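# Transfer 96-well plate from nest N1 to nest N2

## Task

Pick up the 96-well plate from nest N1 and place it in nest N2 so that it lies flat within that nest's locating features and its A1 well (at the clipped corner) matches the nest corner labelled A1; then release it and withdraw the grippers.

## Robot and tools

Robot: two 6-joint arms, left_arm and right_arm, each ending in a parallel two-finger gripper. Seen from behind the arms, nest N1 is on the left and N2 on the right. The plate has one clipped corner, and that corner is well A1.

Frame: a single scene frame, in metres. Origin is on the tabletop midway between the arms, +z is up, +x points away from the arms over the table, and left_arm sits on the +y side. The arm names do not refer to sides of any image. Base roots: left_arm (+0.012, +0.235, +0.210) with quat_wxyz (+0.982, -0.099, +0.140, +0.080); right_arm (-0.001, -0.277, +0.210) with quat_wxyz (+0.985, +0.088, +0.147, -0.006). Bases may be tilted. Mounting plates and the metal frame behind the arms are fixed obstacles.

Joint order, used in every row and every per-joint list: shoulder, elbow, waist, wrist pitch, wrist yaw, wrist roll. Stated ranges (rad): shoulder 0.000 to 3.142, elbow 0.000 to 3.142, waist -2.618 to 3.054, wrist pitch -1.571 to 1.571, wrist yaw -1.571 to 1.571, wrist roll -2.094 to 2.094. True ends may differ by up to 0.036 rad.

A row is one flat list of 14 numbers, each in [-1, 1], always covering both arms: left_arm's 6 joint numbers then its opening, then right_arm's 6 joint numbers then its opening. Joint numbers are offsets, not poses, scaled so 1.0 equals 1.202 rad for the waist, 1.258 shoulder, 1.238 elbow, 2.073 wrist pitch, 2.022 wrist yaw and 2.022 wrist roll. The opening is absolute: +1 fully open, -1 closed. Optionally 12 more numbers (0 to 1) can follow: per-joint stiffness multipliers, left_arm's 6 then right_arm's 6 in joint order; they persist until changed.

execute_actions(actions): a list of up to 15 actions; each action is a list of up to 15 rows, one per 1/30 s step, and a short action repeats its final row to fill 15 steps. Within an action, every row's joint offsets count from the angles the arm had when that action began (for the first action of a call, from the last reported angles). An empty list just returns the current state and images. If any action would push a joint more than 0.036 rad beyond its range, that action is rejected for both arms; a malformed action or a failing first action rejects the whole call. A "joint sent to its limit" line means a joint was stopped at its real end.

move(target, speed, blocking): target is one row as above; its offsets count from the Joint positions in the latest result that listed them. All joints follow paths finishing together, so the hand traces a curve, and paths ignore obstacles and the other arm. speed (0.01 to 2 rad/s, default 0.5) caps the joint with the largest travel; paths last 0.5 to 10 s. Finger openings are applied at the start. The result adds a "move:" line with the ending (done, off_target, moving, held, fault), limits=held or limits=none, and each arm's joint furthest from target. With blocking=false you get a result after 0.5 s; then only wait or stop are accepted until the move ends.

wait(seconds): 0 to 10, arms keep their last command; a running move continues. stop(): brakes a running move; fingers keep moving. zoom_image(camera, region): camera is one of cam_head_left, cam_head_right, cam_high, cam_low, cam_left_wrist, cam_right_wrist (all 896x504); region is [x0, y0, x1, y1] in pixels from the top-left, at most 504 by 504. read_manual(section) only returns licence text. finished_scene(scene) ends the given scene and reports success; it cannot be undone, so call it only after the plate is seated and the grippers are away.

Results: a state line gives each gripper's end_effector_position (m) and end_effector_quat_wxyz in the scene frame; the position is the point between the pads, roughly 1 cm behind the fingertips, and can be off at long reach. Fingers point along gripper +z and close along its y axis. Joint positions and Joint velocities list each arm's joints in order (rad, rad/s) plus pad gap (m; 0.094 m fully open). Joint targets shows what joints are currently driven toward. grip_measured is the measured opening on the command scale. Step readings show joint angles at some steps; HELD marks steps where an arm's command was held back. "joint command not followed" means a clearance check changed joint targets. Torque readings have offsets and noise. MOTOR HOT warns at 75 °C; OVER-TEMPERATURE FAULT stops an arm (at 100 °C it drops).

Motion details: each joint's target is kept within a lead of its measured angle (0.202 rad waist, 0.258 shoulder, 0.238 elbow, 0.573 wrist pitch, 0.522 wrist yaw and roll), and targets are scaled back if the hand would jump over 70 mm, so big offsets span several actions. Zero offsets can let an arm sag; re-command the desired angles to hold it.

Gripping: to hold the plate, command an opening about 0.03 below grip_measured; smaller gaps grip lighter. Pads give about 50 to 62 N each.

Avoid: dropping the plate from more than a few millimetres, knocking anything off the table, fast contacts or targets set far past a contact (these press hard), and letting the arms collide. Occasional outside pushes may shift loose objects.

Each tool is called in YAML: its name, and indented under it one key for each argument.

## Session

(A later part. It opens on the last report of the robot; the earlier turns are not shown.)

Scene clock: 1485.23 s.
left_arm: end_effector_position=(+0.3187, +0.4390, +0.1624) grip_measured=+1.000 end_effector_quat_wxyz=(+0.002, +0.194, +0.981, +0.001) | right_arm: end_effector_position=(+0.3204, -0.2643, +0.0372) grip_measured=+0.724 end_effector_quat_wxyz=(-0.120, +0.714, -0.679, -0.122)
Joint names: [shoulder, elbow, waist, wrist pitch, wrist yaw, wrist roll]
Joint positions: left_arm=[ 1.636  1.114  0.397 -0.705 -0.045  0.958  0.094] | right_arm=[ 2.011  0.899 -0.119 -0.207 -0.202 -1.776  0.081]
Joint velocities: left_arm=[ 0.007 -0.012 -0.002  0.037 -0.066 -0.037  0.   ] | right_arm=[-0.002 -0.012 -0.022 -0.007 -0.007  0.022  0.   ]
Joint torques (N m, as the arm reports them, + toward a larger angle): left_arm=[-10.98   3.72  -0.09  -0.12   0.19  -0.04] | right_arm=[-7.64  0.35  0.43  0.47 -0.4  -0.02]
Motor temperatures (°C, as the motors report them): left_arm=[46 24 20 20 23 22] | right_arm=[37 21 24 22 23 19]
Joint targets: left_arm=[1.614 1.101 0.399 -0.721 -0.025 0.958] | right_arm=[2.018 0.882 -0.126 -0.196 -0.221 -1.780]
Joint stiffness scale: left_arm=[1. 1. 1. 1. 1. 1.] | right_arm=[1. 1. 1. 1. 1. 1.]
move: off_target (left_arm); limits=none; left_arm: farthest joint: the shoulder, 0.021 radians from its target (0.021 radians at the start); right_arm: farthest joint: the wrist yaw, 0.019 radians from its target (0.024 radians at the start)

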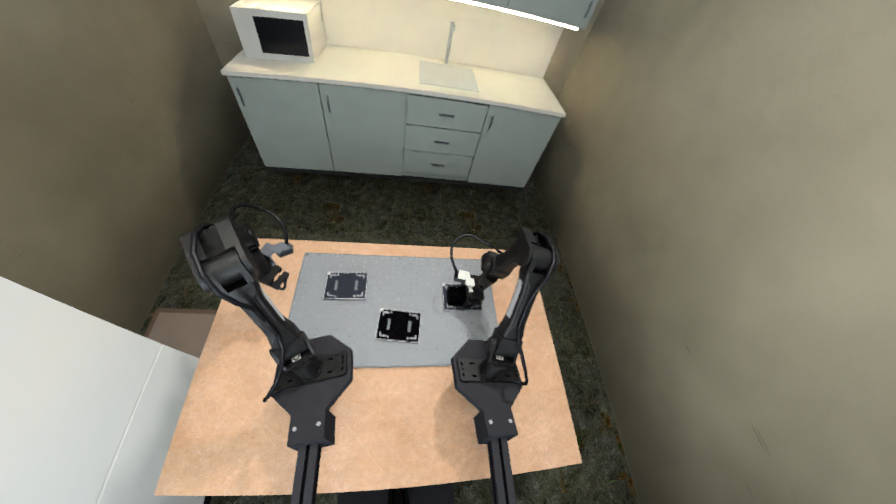

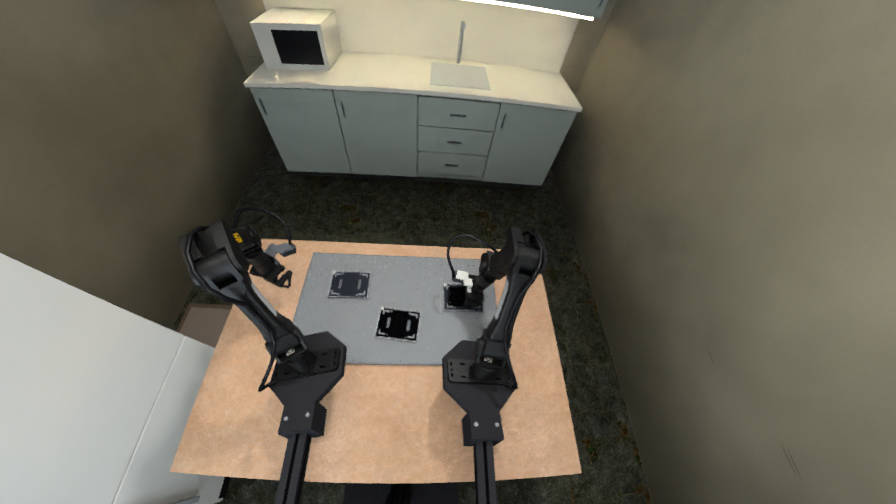

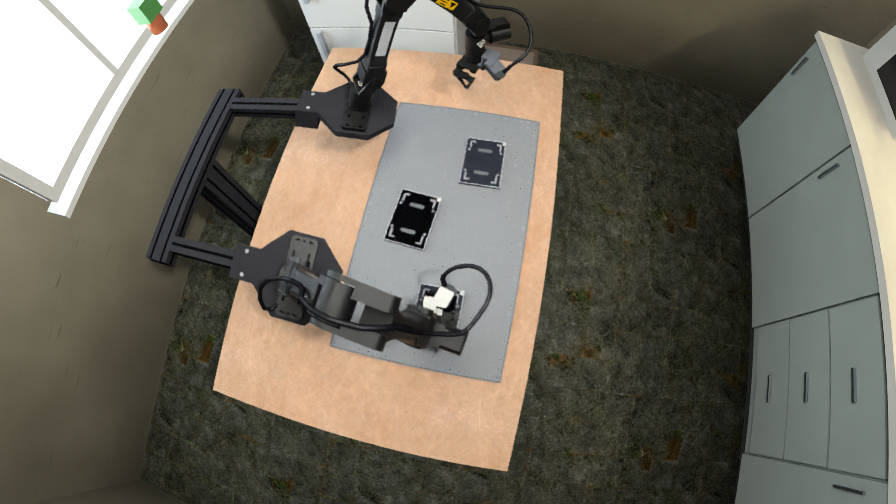

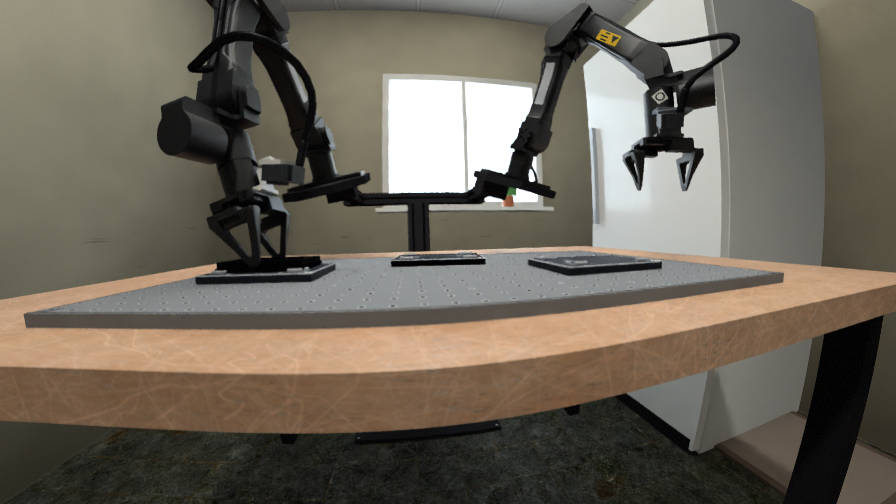

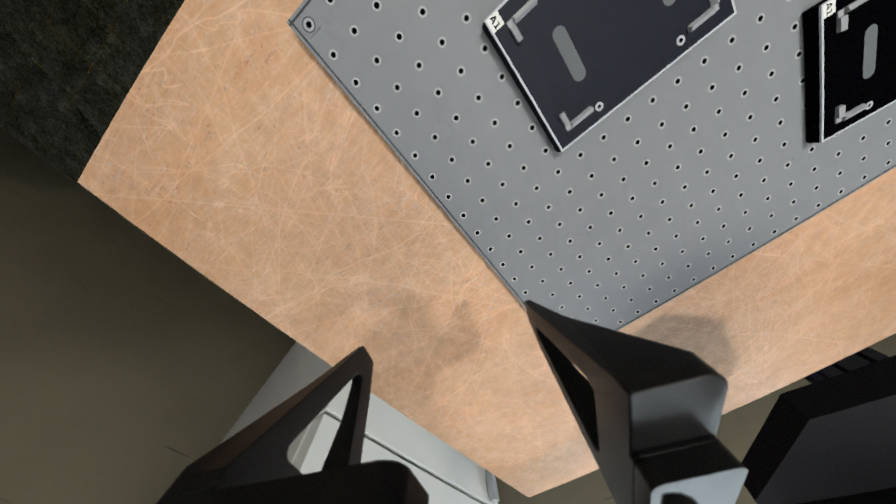

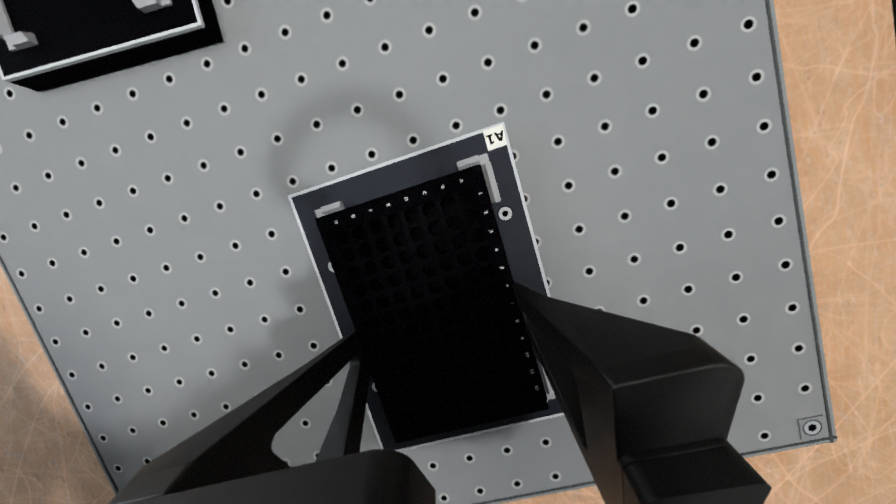

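execute_actions:
  actions:
    - [[-0.017,-0.011,0.002,-0.008,0.01,0,1, 0.002,-0.0137,-0.004,0.004,-0.009,-0.002,0.73]]
    - [[0,0,0,0,0,0,1, 0,-0.0137,-0.004,0.004,-0.009,-0.002,0.80]]
    - [[0,0,0,0,0,0,1, 0,-0.0137,-0.004,0.004,-0.009,-0.002,0.9]]

zoom_image:
  camera: "cam_low"
  region: [180, 230, 350, 300]

zoom_image:
  camera: "cam_right_wrist"
  region: [280, 110, 600, 470]

Scene clock: 1523.87 s.
left_arm: end_effector_position=(+0.3184, +0.4389, +0.1624) grip_measured=+1.000 end_effector_quat_wxyz=(+0.001, +0.194, +0.981, +0.001) | right_arm: end_effector_position=(+0.3206, -0.2644, +0.0371) grip_measured=+0.897 end_effector_quat_wxyz=(-0.120, +0.714, -0.679, -0.122)
Joint names: [shoulder, elbow, waist, wrist pitch, wrist yaw, wrist roll]
Joint positions: left_arm=[ 1.636  1.114  0.397 -0.706 -0.045  0.958  0.094] | right_arm=[ 2.011  0.899 -0.119 -0.206 -0.202 -1.776  0.089]
Joint velocities: left_arm=[ 0.012  0.012 -0.017  0.051 -0.081 -0.007  0.   ] | right_arm=[ 0.002 -0.022 -0.002 -0.022  0.007  0.037 -0.   ]
Joint torques (N m, as the arm reports them, + toward a larger angle): left_arm=[-9.26  4.82 -0.29  0.02 -0.02 -0.04] | right_arm=[-8.29  0.36  0.63  0.45 -0.39 -0.02]
Motor temperatures (°C, as the motors report them): left_arm=[46 24 20 20 23 22] | right_arm=[37 20 24 22 23 19]
Joint targets: left_arm=[1.636 1.114 0.397 -0.706 -0.045 0.958] | right_arm=[2.011 0.882 -0.123 -0.198 -0.220 -1.780]
Joint stiffness scale: left_arm=[1. 1. 1. 1. 1. 1.] | right_arm=[1. 1. 1. 1. 1. 1.]
Step readings (joint positions; steps 1 to 15: 1st action; 16 to 30: 2nd action; 31 to 45: 3rd action):
0: left_arm=[1.636 1.114 0.397 -0.705 -0.045 0.958] | right_arm=[2.011 0.899 -0.119 -0.207 -0.202 -1.776]
1: left_arm=[1.636 1.114 0.397 -0.705 -0.045 0.958] | right_arm=[2.011 0.899 -0.119 -0.207 -0.202 -1.776]
2: left_arm=[1.636 1.114 0.397 -0.705 -0.045 0.958] | right_arm=[2.011 0.899 -0.119 -0.207 -0.202 -1.776]
4: left_arm=[1.636 1.114 0.397 -0.706 -0.045 0.958] | right_arm=[2.011 0.899 -0.119 -0.207 -0.202 -1.776]
8: left_arm=[1.636 1.114 0.397 -0.706 -0.045 0.958] | right_arm=[2.011 0.899 -0.119 -0.207 -0.202 -1.776]
15: left_arm=[1.636 1.114 0.397 -0.706 -0.045 0.958] | right_arm=[2.011 0.899 -0.119 -0.207 -0.202 -1.776]
16: left_arm=[1.636 1.114 0.397 -0.706 -0.045 0.958] | right_arm=[2.011 0.899 -0.119 -0.207 -0.202 -1.776]
17: left_arm=[1.636 1.114 0.397 -0.706 -0.045 0.958] | right_arm=[2.011 0.899 -0.119 -0.207 -0.202 -1.776]
19: left_arm=[1.636 1.114 0.397 -0.706 -0.045 0.958] | right_arm=[2.011 0.899 -0.119 -0.207 -0.202 -1.776]
23: left_arm=[1.636 1.114 0.397 -0.706 -0.045 0.958] | right_arm=[2.011 0.899 -0.119 -0.207 -0.202 -1.776]
30: left_arm=[1.636 1.114 0.397 -0.706 -0.045 0.958] | right_arm=[2.011 0.899 -0.119 -0.207 -0.202 -1.776]
31: left_arm=[1.636 1.114 0.397 -0.706 -0.045 0.958] | right_arm=[2.011 0.899 -0.119 -0.207 -0.202 -1.776]
32: left_arm=[1.636 1.114 0.397 -0.706 -0.045 0.958] | right_arm=[2.011 0.899 -0.119 -0.206 -0.202 -1.776]
34: left_arm=[1.636 1.114 0.397 -0.706 -0.045 0.958] | right_arm=[2.011 0.899 -0.119 -0.206 -0.202 -1.776]
38: left_arm=[1.636 1.114 0.397 -0.706 -0.045 0.958] | right_arm=[2.011 0.899 -0.119 -0.206 -0.202 -1.776]
45: Joint positions above

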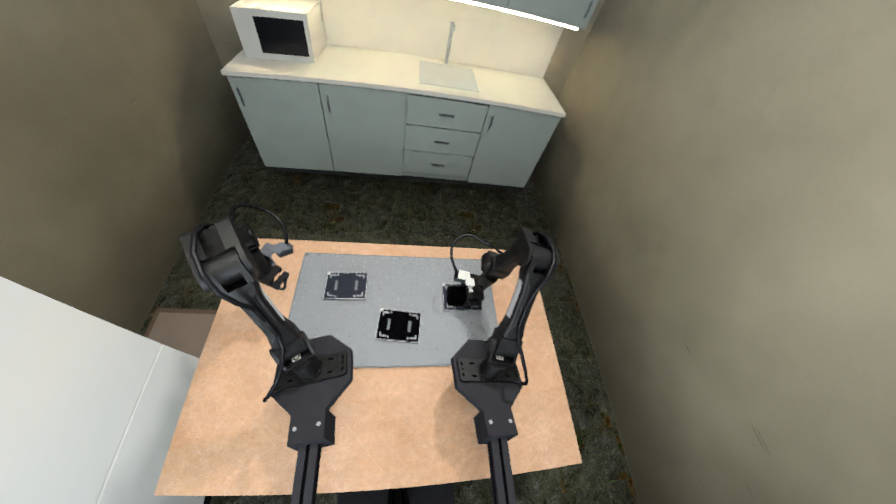

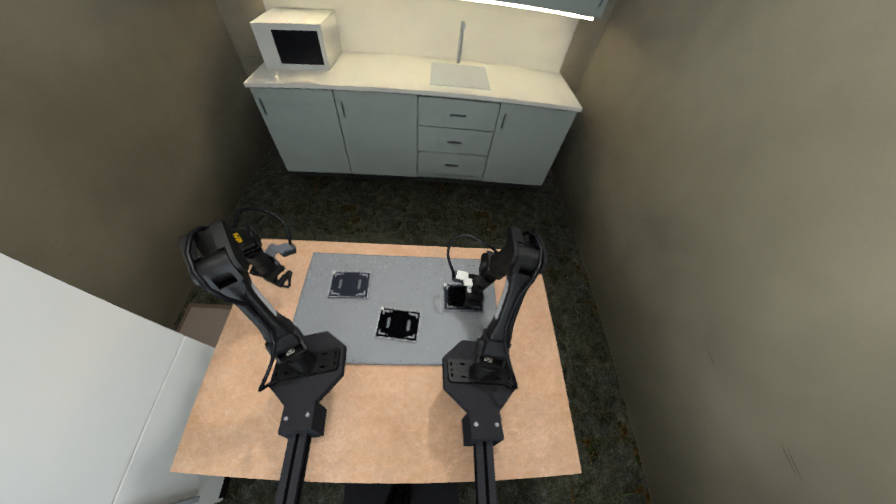

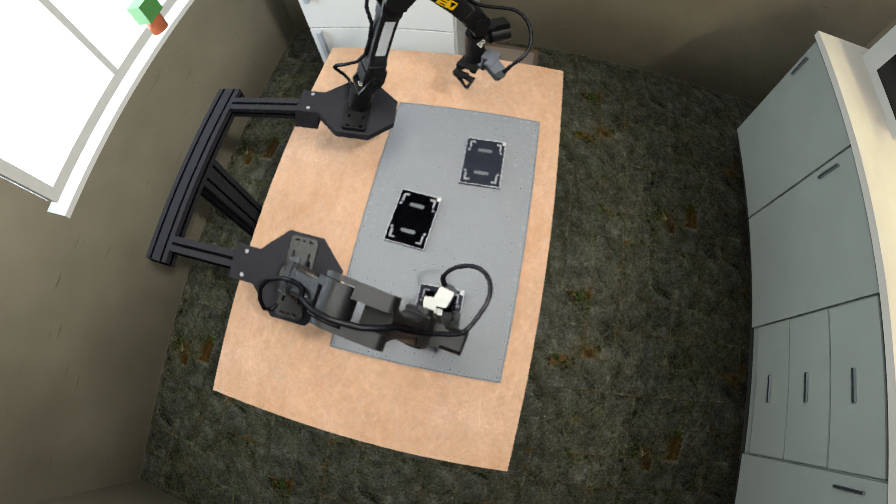

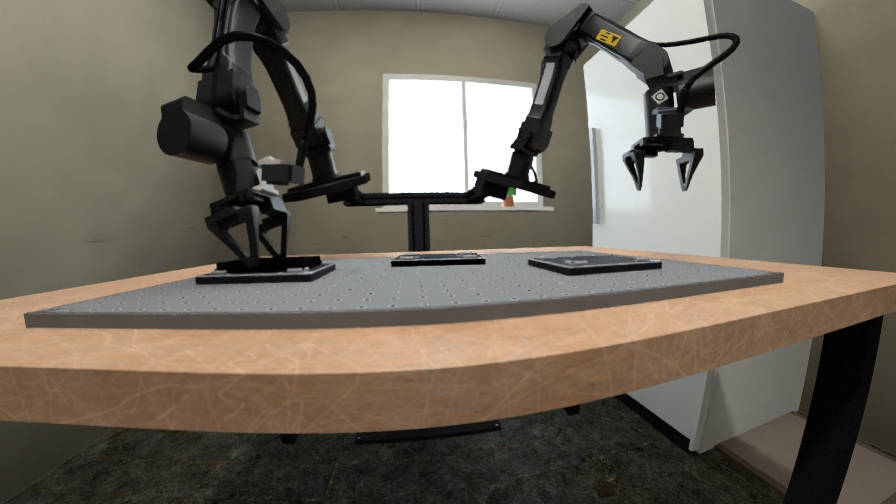

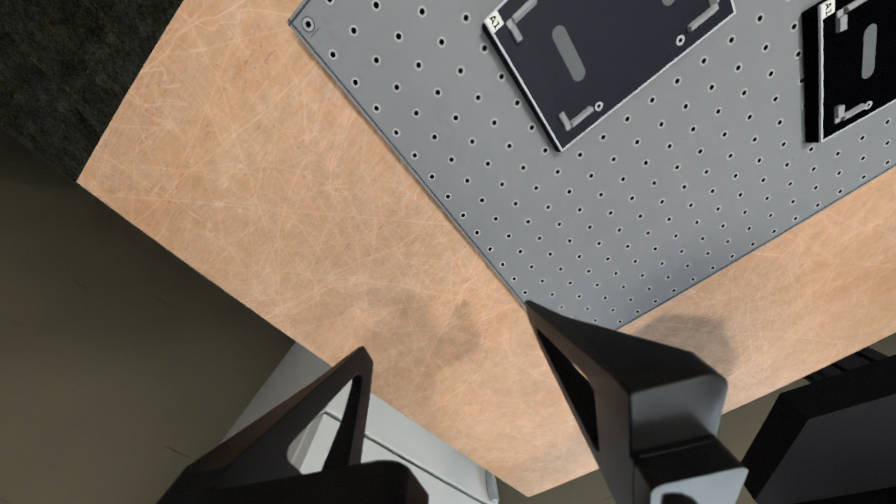

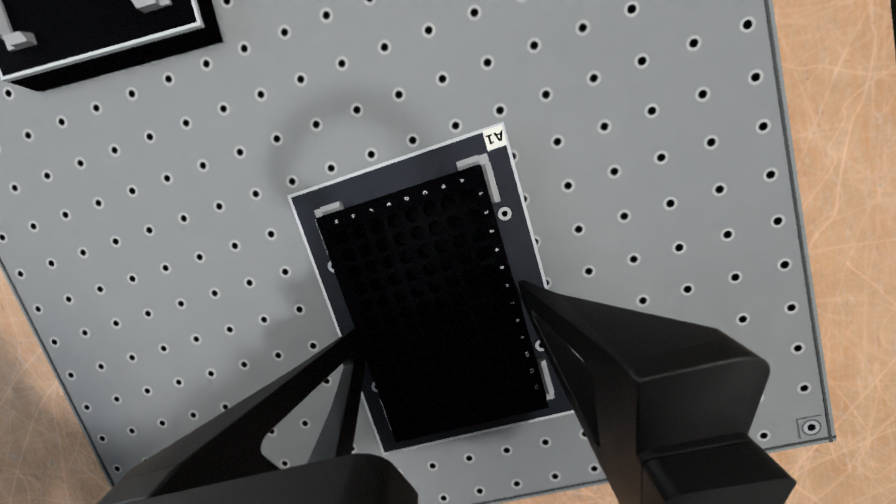

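Region (180, 230, 350, 300) of cam_low's 896x504 image, scaled by 2.965, with more detail than that image has; it fills the top 208 rows of this view, and the rest is white.

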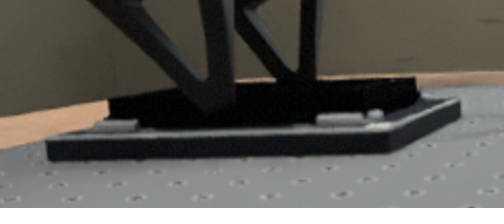

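Region (280, 110, 600, 470) of cam_right_wrist's 896x504 image, scaled by 1.400, with more detail than that image has.

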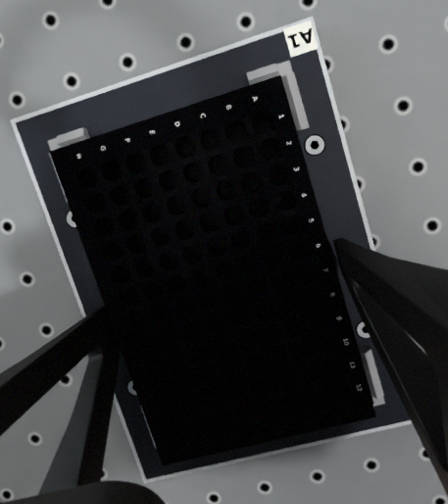

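move:
  target: [-0.017,-0.011,0.002,-0.008,0.01,0,1, -0.075,-0.0137,0.008,-0.030,-0.009,-0.002,1]
  speed: 0.1

zoom_image:
  camera: "cam_low"
  region: [180, 230, 350, 300]

Scene clock: 1530.13 s.
left_arm: end_effector_position=(+0.3182, +0.4387, +0.1624) grip_measured=+1.000 end_effector_quat_wxyz=(+0.001, +0.194, +0.981, +0.000) | right_arm: end_effector_position=(+0.3269, -0.2682, +0.0551) grip_measured=+1.000 end_effector_quat_wxyz=(-0.125, +0.715, -0.679, -0.114)
Joint names: [shoulder, elbow, waist, wrist pitch, wrist yaw, wrist roll]
Joint positions: left_arm=[ 1.636  1.114  0.397 -0.707 -0.045  0.958  0.094] | right_arm=[ 1.944  0.899 -0.119 -0.254 -0.2   -1.776  0.094]
Joint velocities: left_arm=[ 0.002  0.012  0.012  0.051 -0.081 -0.037  0.   ] | right_arm=[ 0.007 -0.012 -0.012 -0.051  0.007 -0.022  0.   ]
Joint torques (N m, as the arm reports them, + toward a larger angle): left_arm=[-10.98   3.7   -0.08  -0.13   0.19  -0.04] | right_arm=[-10.29   0.64   1.66   0.22  -0.41  -0.02]
Motor temperatures (°C, as the motors report them): left_arm=[45 24 20 20 23 22] | right_arm=[37 20 24 22 23 19]
Joint targets: left_arm=[1.614 1.101 0.399 -0.723 -0.025 0.958] | right_arm=[1.916 0.882 -0.109 -0.268 -0.220 -1.780]
Joint stiffness scale: left_arm=[1. 1. 1. 1. 1. 1.] | right_arm=[1. 1. 1. 1. 1. 1.]
move: off_target (left_arm, right_arm); limits=none; left_arm: farthest joint: the shoulder, 0.021 radians from its target (0.021 radians at the start); right_arm: farthest joint: the shoulder, 0.027 radians from its target (0.094 radians at the start)

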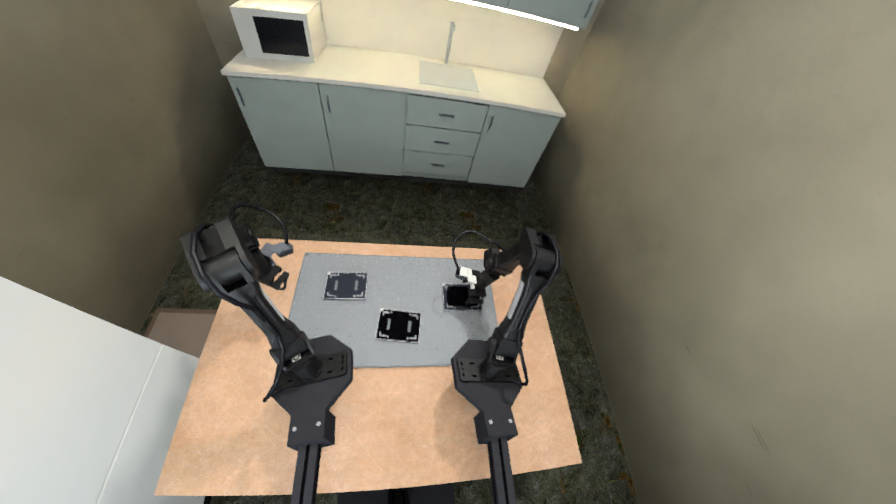

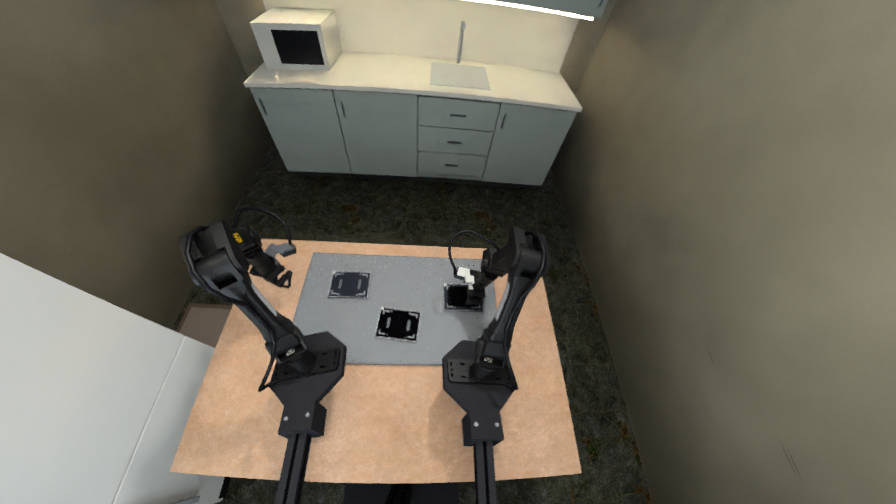

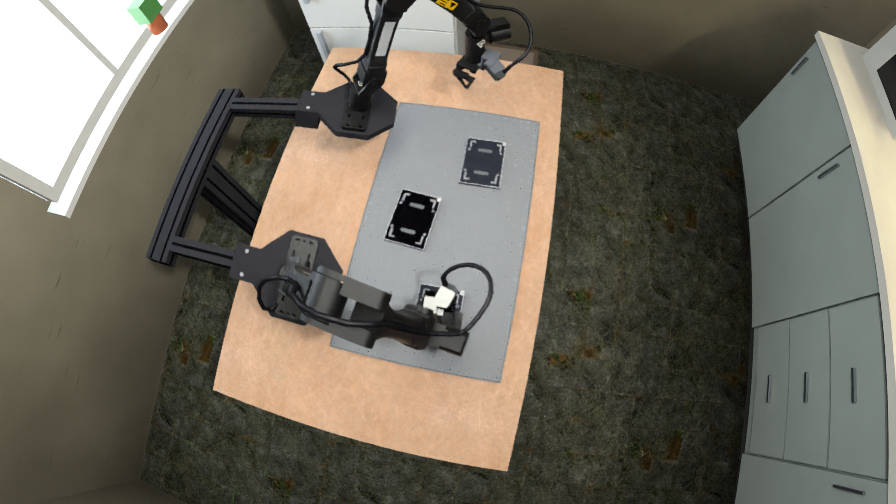

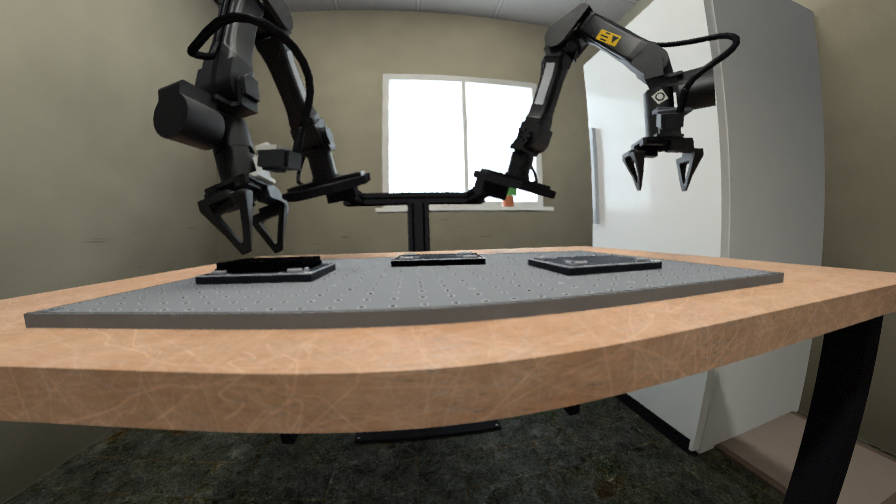

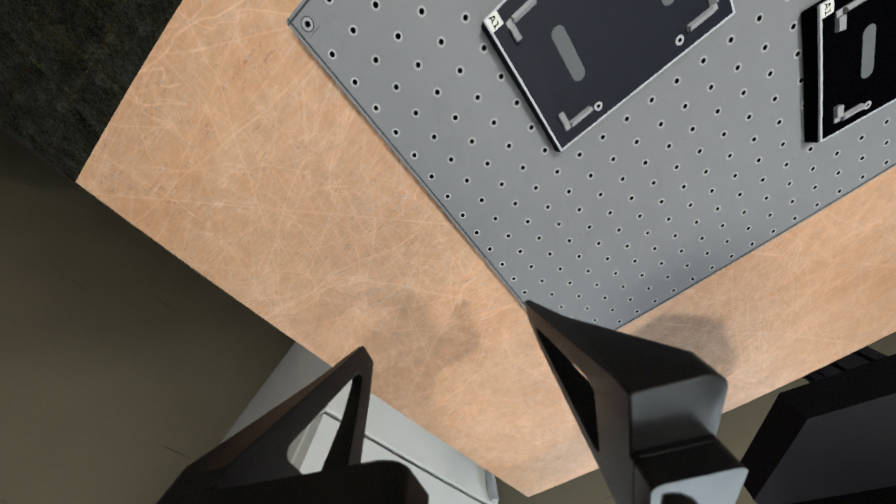

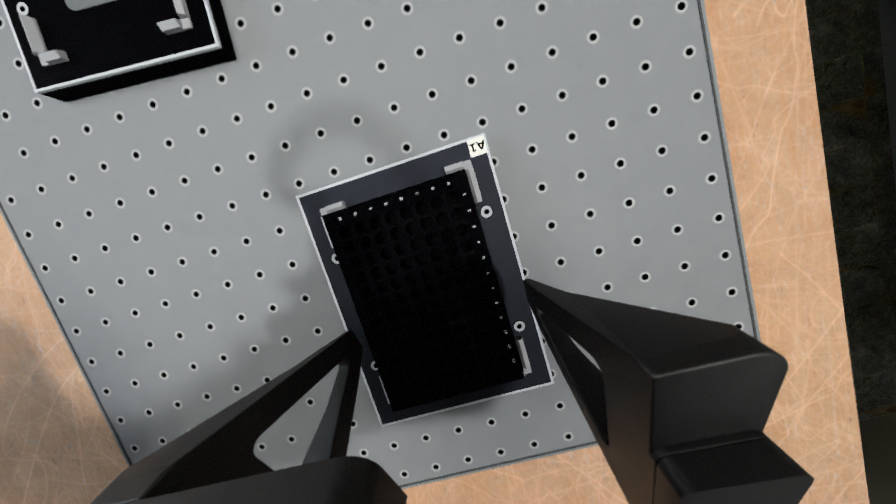

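Region (180, 230, 350, 300) of cam_low's 896x504 image, scaled by 2.965, with more detail than that image has; it fills the top 208 rows of this view, and the rest is white.

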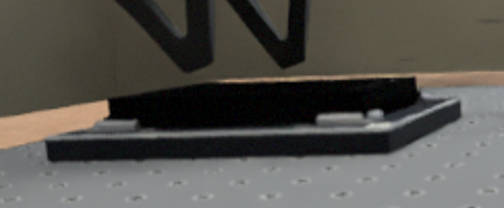

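move:
  target: [-0.017,-0.011,0.002,-0.008,0.01,0,1, -0.15,0,0,-0.04,0,0,1]
  speed: 0.3

Scene clock: 1550.97 s.
left_arm: end_effector_position=(+0.3180, +0.4386, +0.1624) grip_measured=+1.000 end_effector_quat_wxyz=(+0.001, +0.194, +0.981, +0.000) | right_arm: end_effector_position=(+0.3489, -0.2787, +0.1001) grip_measured=+1.000 end_effector_quat_wxyz=(-0.150, +0.716, -0.678, -0.073)
Joint names: [shoulder, elbow, waist, wrist pitch, wrist yaw, wrist roll]
Joint positions: left_arm=[ 1.636  1.114  0.397 -0.708 -0.045  0.958  0.094] | right_arm=[ 1.779  0.899 -0.119 -0.323 -0.195 -1.776  0.094]
Joint velocities: left_arm=[-0.002 -0.007 -0.012 -0.007 -0.007 -0.051  0.   ] | right_arm=[ 0.007  0.002 -0.022 -0.037 -0.022  0.007  0.   ]
Joint torques (N m, as the arm reports them, + toward a larger angle): left_arm=[-10.98   3.71  -0.1   -0.13   0.19  -0.04] | right_arm=[-9.74  2.57  0.91  0.42 -0.26  0.02]
Motor temperatures (°C, as the motors report them): left_arm=[46 24 20 20 23 22] | right_arm=[39 20 24 22 23 19]
Joint targets: left_arm=[1.614 1.101 0.399 -0.724 -0.025 0.958] | right_arm=[1.755 0.899 -0.119 -0.337 -0.200 -1.776]
Joint stiffness scale: left_arm=[1. 1. 1. 1. 1. 1.] | right_arm=[1. 1. 1. 1. 1. 1.]
move: off_target (left_arm, right_arm); limits=none; left_arm: farthest joint: the shoulder, 0.021 radians from its target (0.021 radians at the start); right_arm: farthest joint: the shoulder, 0.024 radians from its target (0.188 radians at the start)

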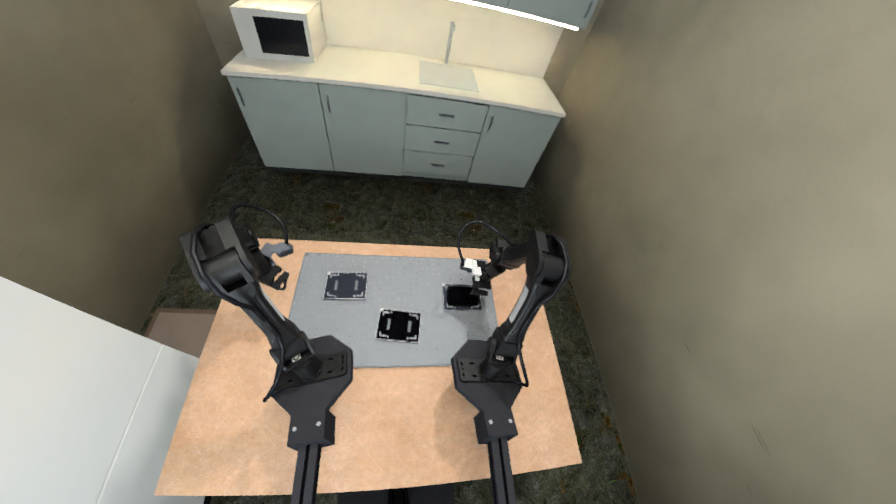

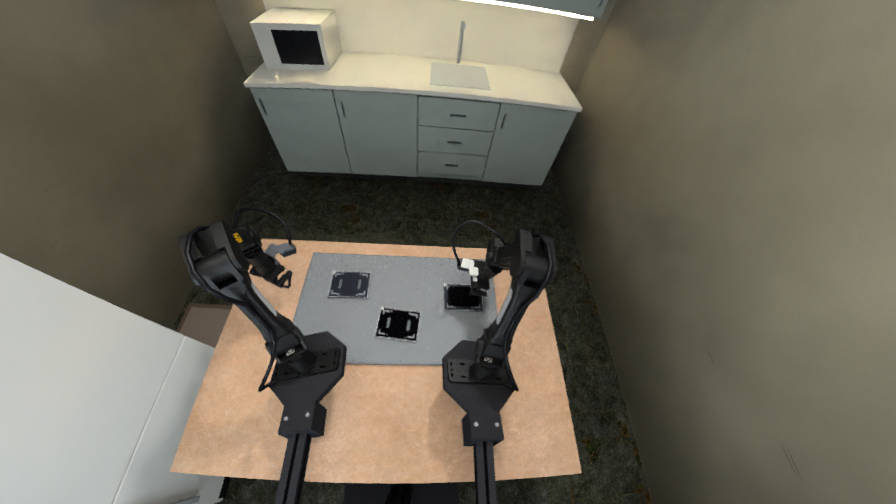

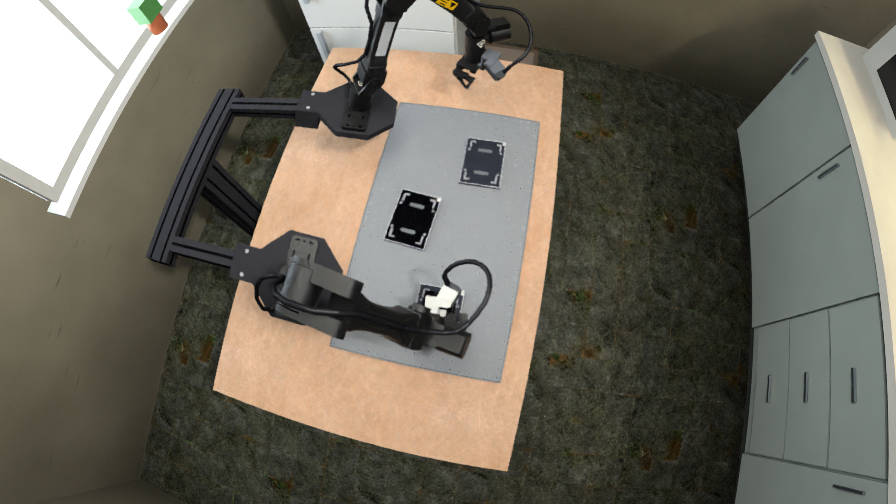

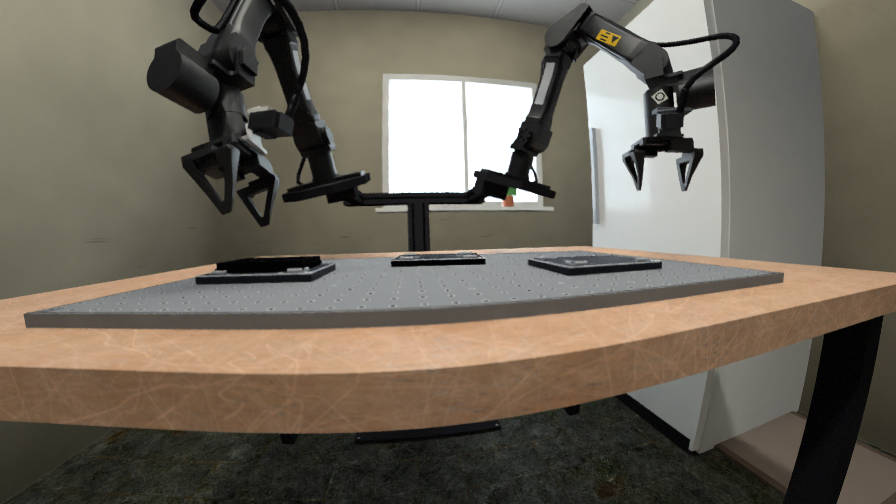

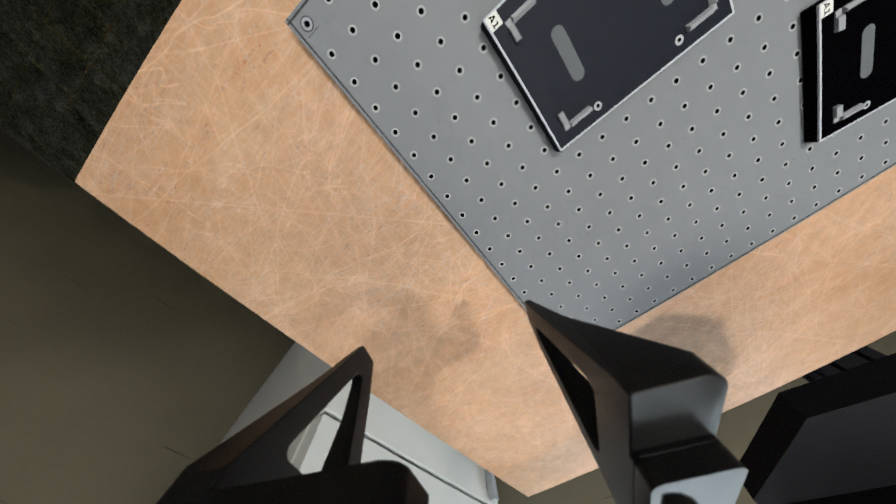

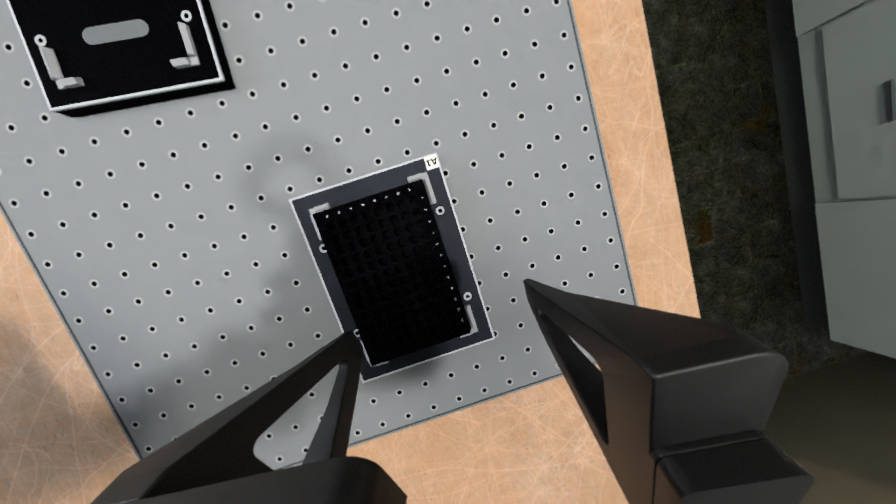

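zoom_image:
  camera: "cam_right_wrist"
  region: [270,130,510,390]

zoom_image:
  camera: "cam_low"
  region: [180,235,350,300]

Region (270, 130, 510, 390) of cam_right_wrist's 896x504 image, scaled by 1.938, with more detail than that image has; it fills the left 465 columns of this view, and the rest is white.

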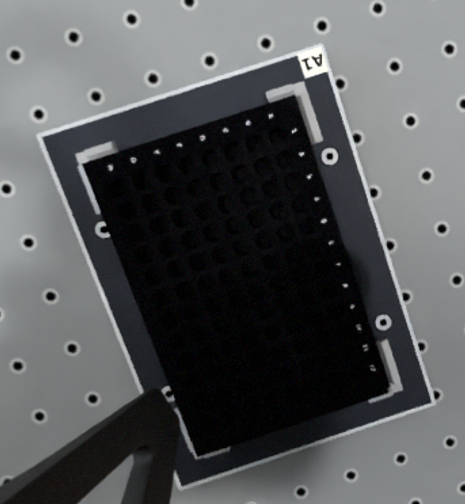

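Region (180, 235, 350, 300) of cam_low's 896x504 image, scaled by 2.965, with more detail than that image has; it fills the top 193 rows of this view, and the rest is white.

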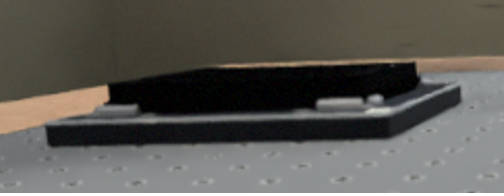

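zoom_image:
  camera: "cam_head_left"
  region: [300,250,510,360]

Region (300, 250, 510, 360) of cam_head_left's 896x504 image, scaled by 2.400, with more detail than that image has; it fills the top 264 rows of this view, and the rest is white.

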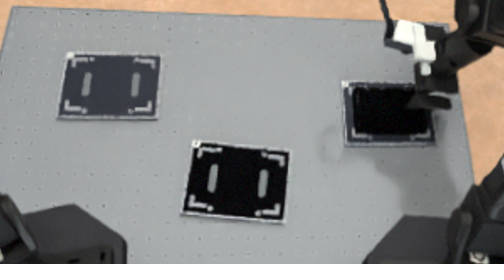

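zoom_image:
  camera: "cam_left_wrist"
  region: [470,0,896,160]

zoom_image:
  camera: "cam_high"
  region: [370,120,530,330]

Region (470, 0, 896, 160) of cam_left_wrist's 896x504 image, scaled by 1.183, with more detail than that image has; it fills the top 189 rows of this view, and the rest is white.

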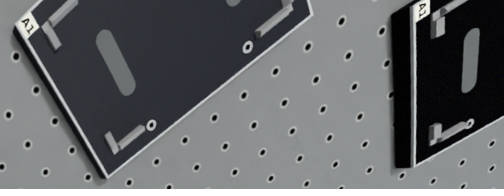

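Region (370, 120, 530, 330) of cam_high's 896x504 image, scaled by 2.400, with more detail than that image has; it fills the left 384 columns of this view, and the rest is white.

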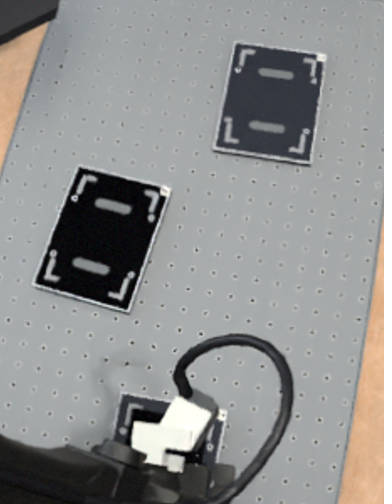

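zoom_image:
  camera: "cam_high"
  region: [380,130,520,255]

zoom_image:
  camera: "cam_right_wrist"
  region: [0,0,260,130]

Region (380, 130, 520, 255) of cam_high's 896x504 image, scaled by 3.600, with more detail than that image has; it fills the top 450 rows of this view, and the rest is white.

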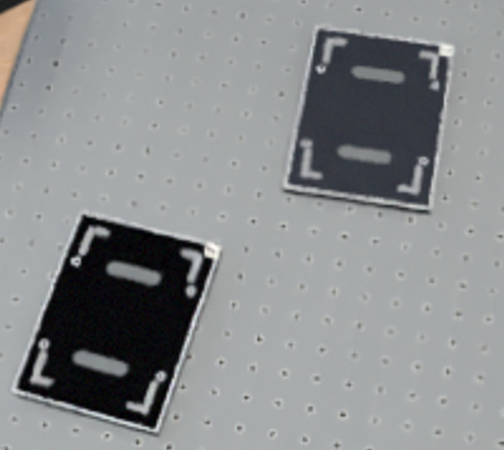

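Region (0, 0, 260, 130) of cam_right_wrist's 896x504 image, scaled by 1.938, with more detail than that image has.

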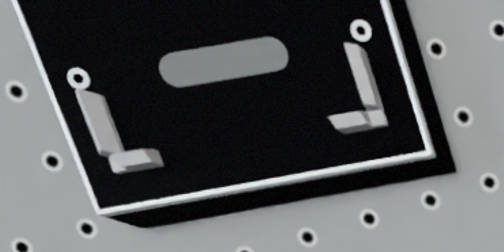

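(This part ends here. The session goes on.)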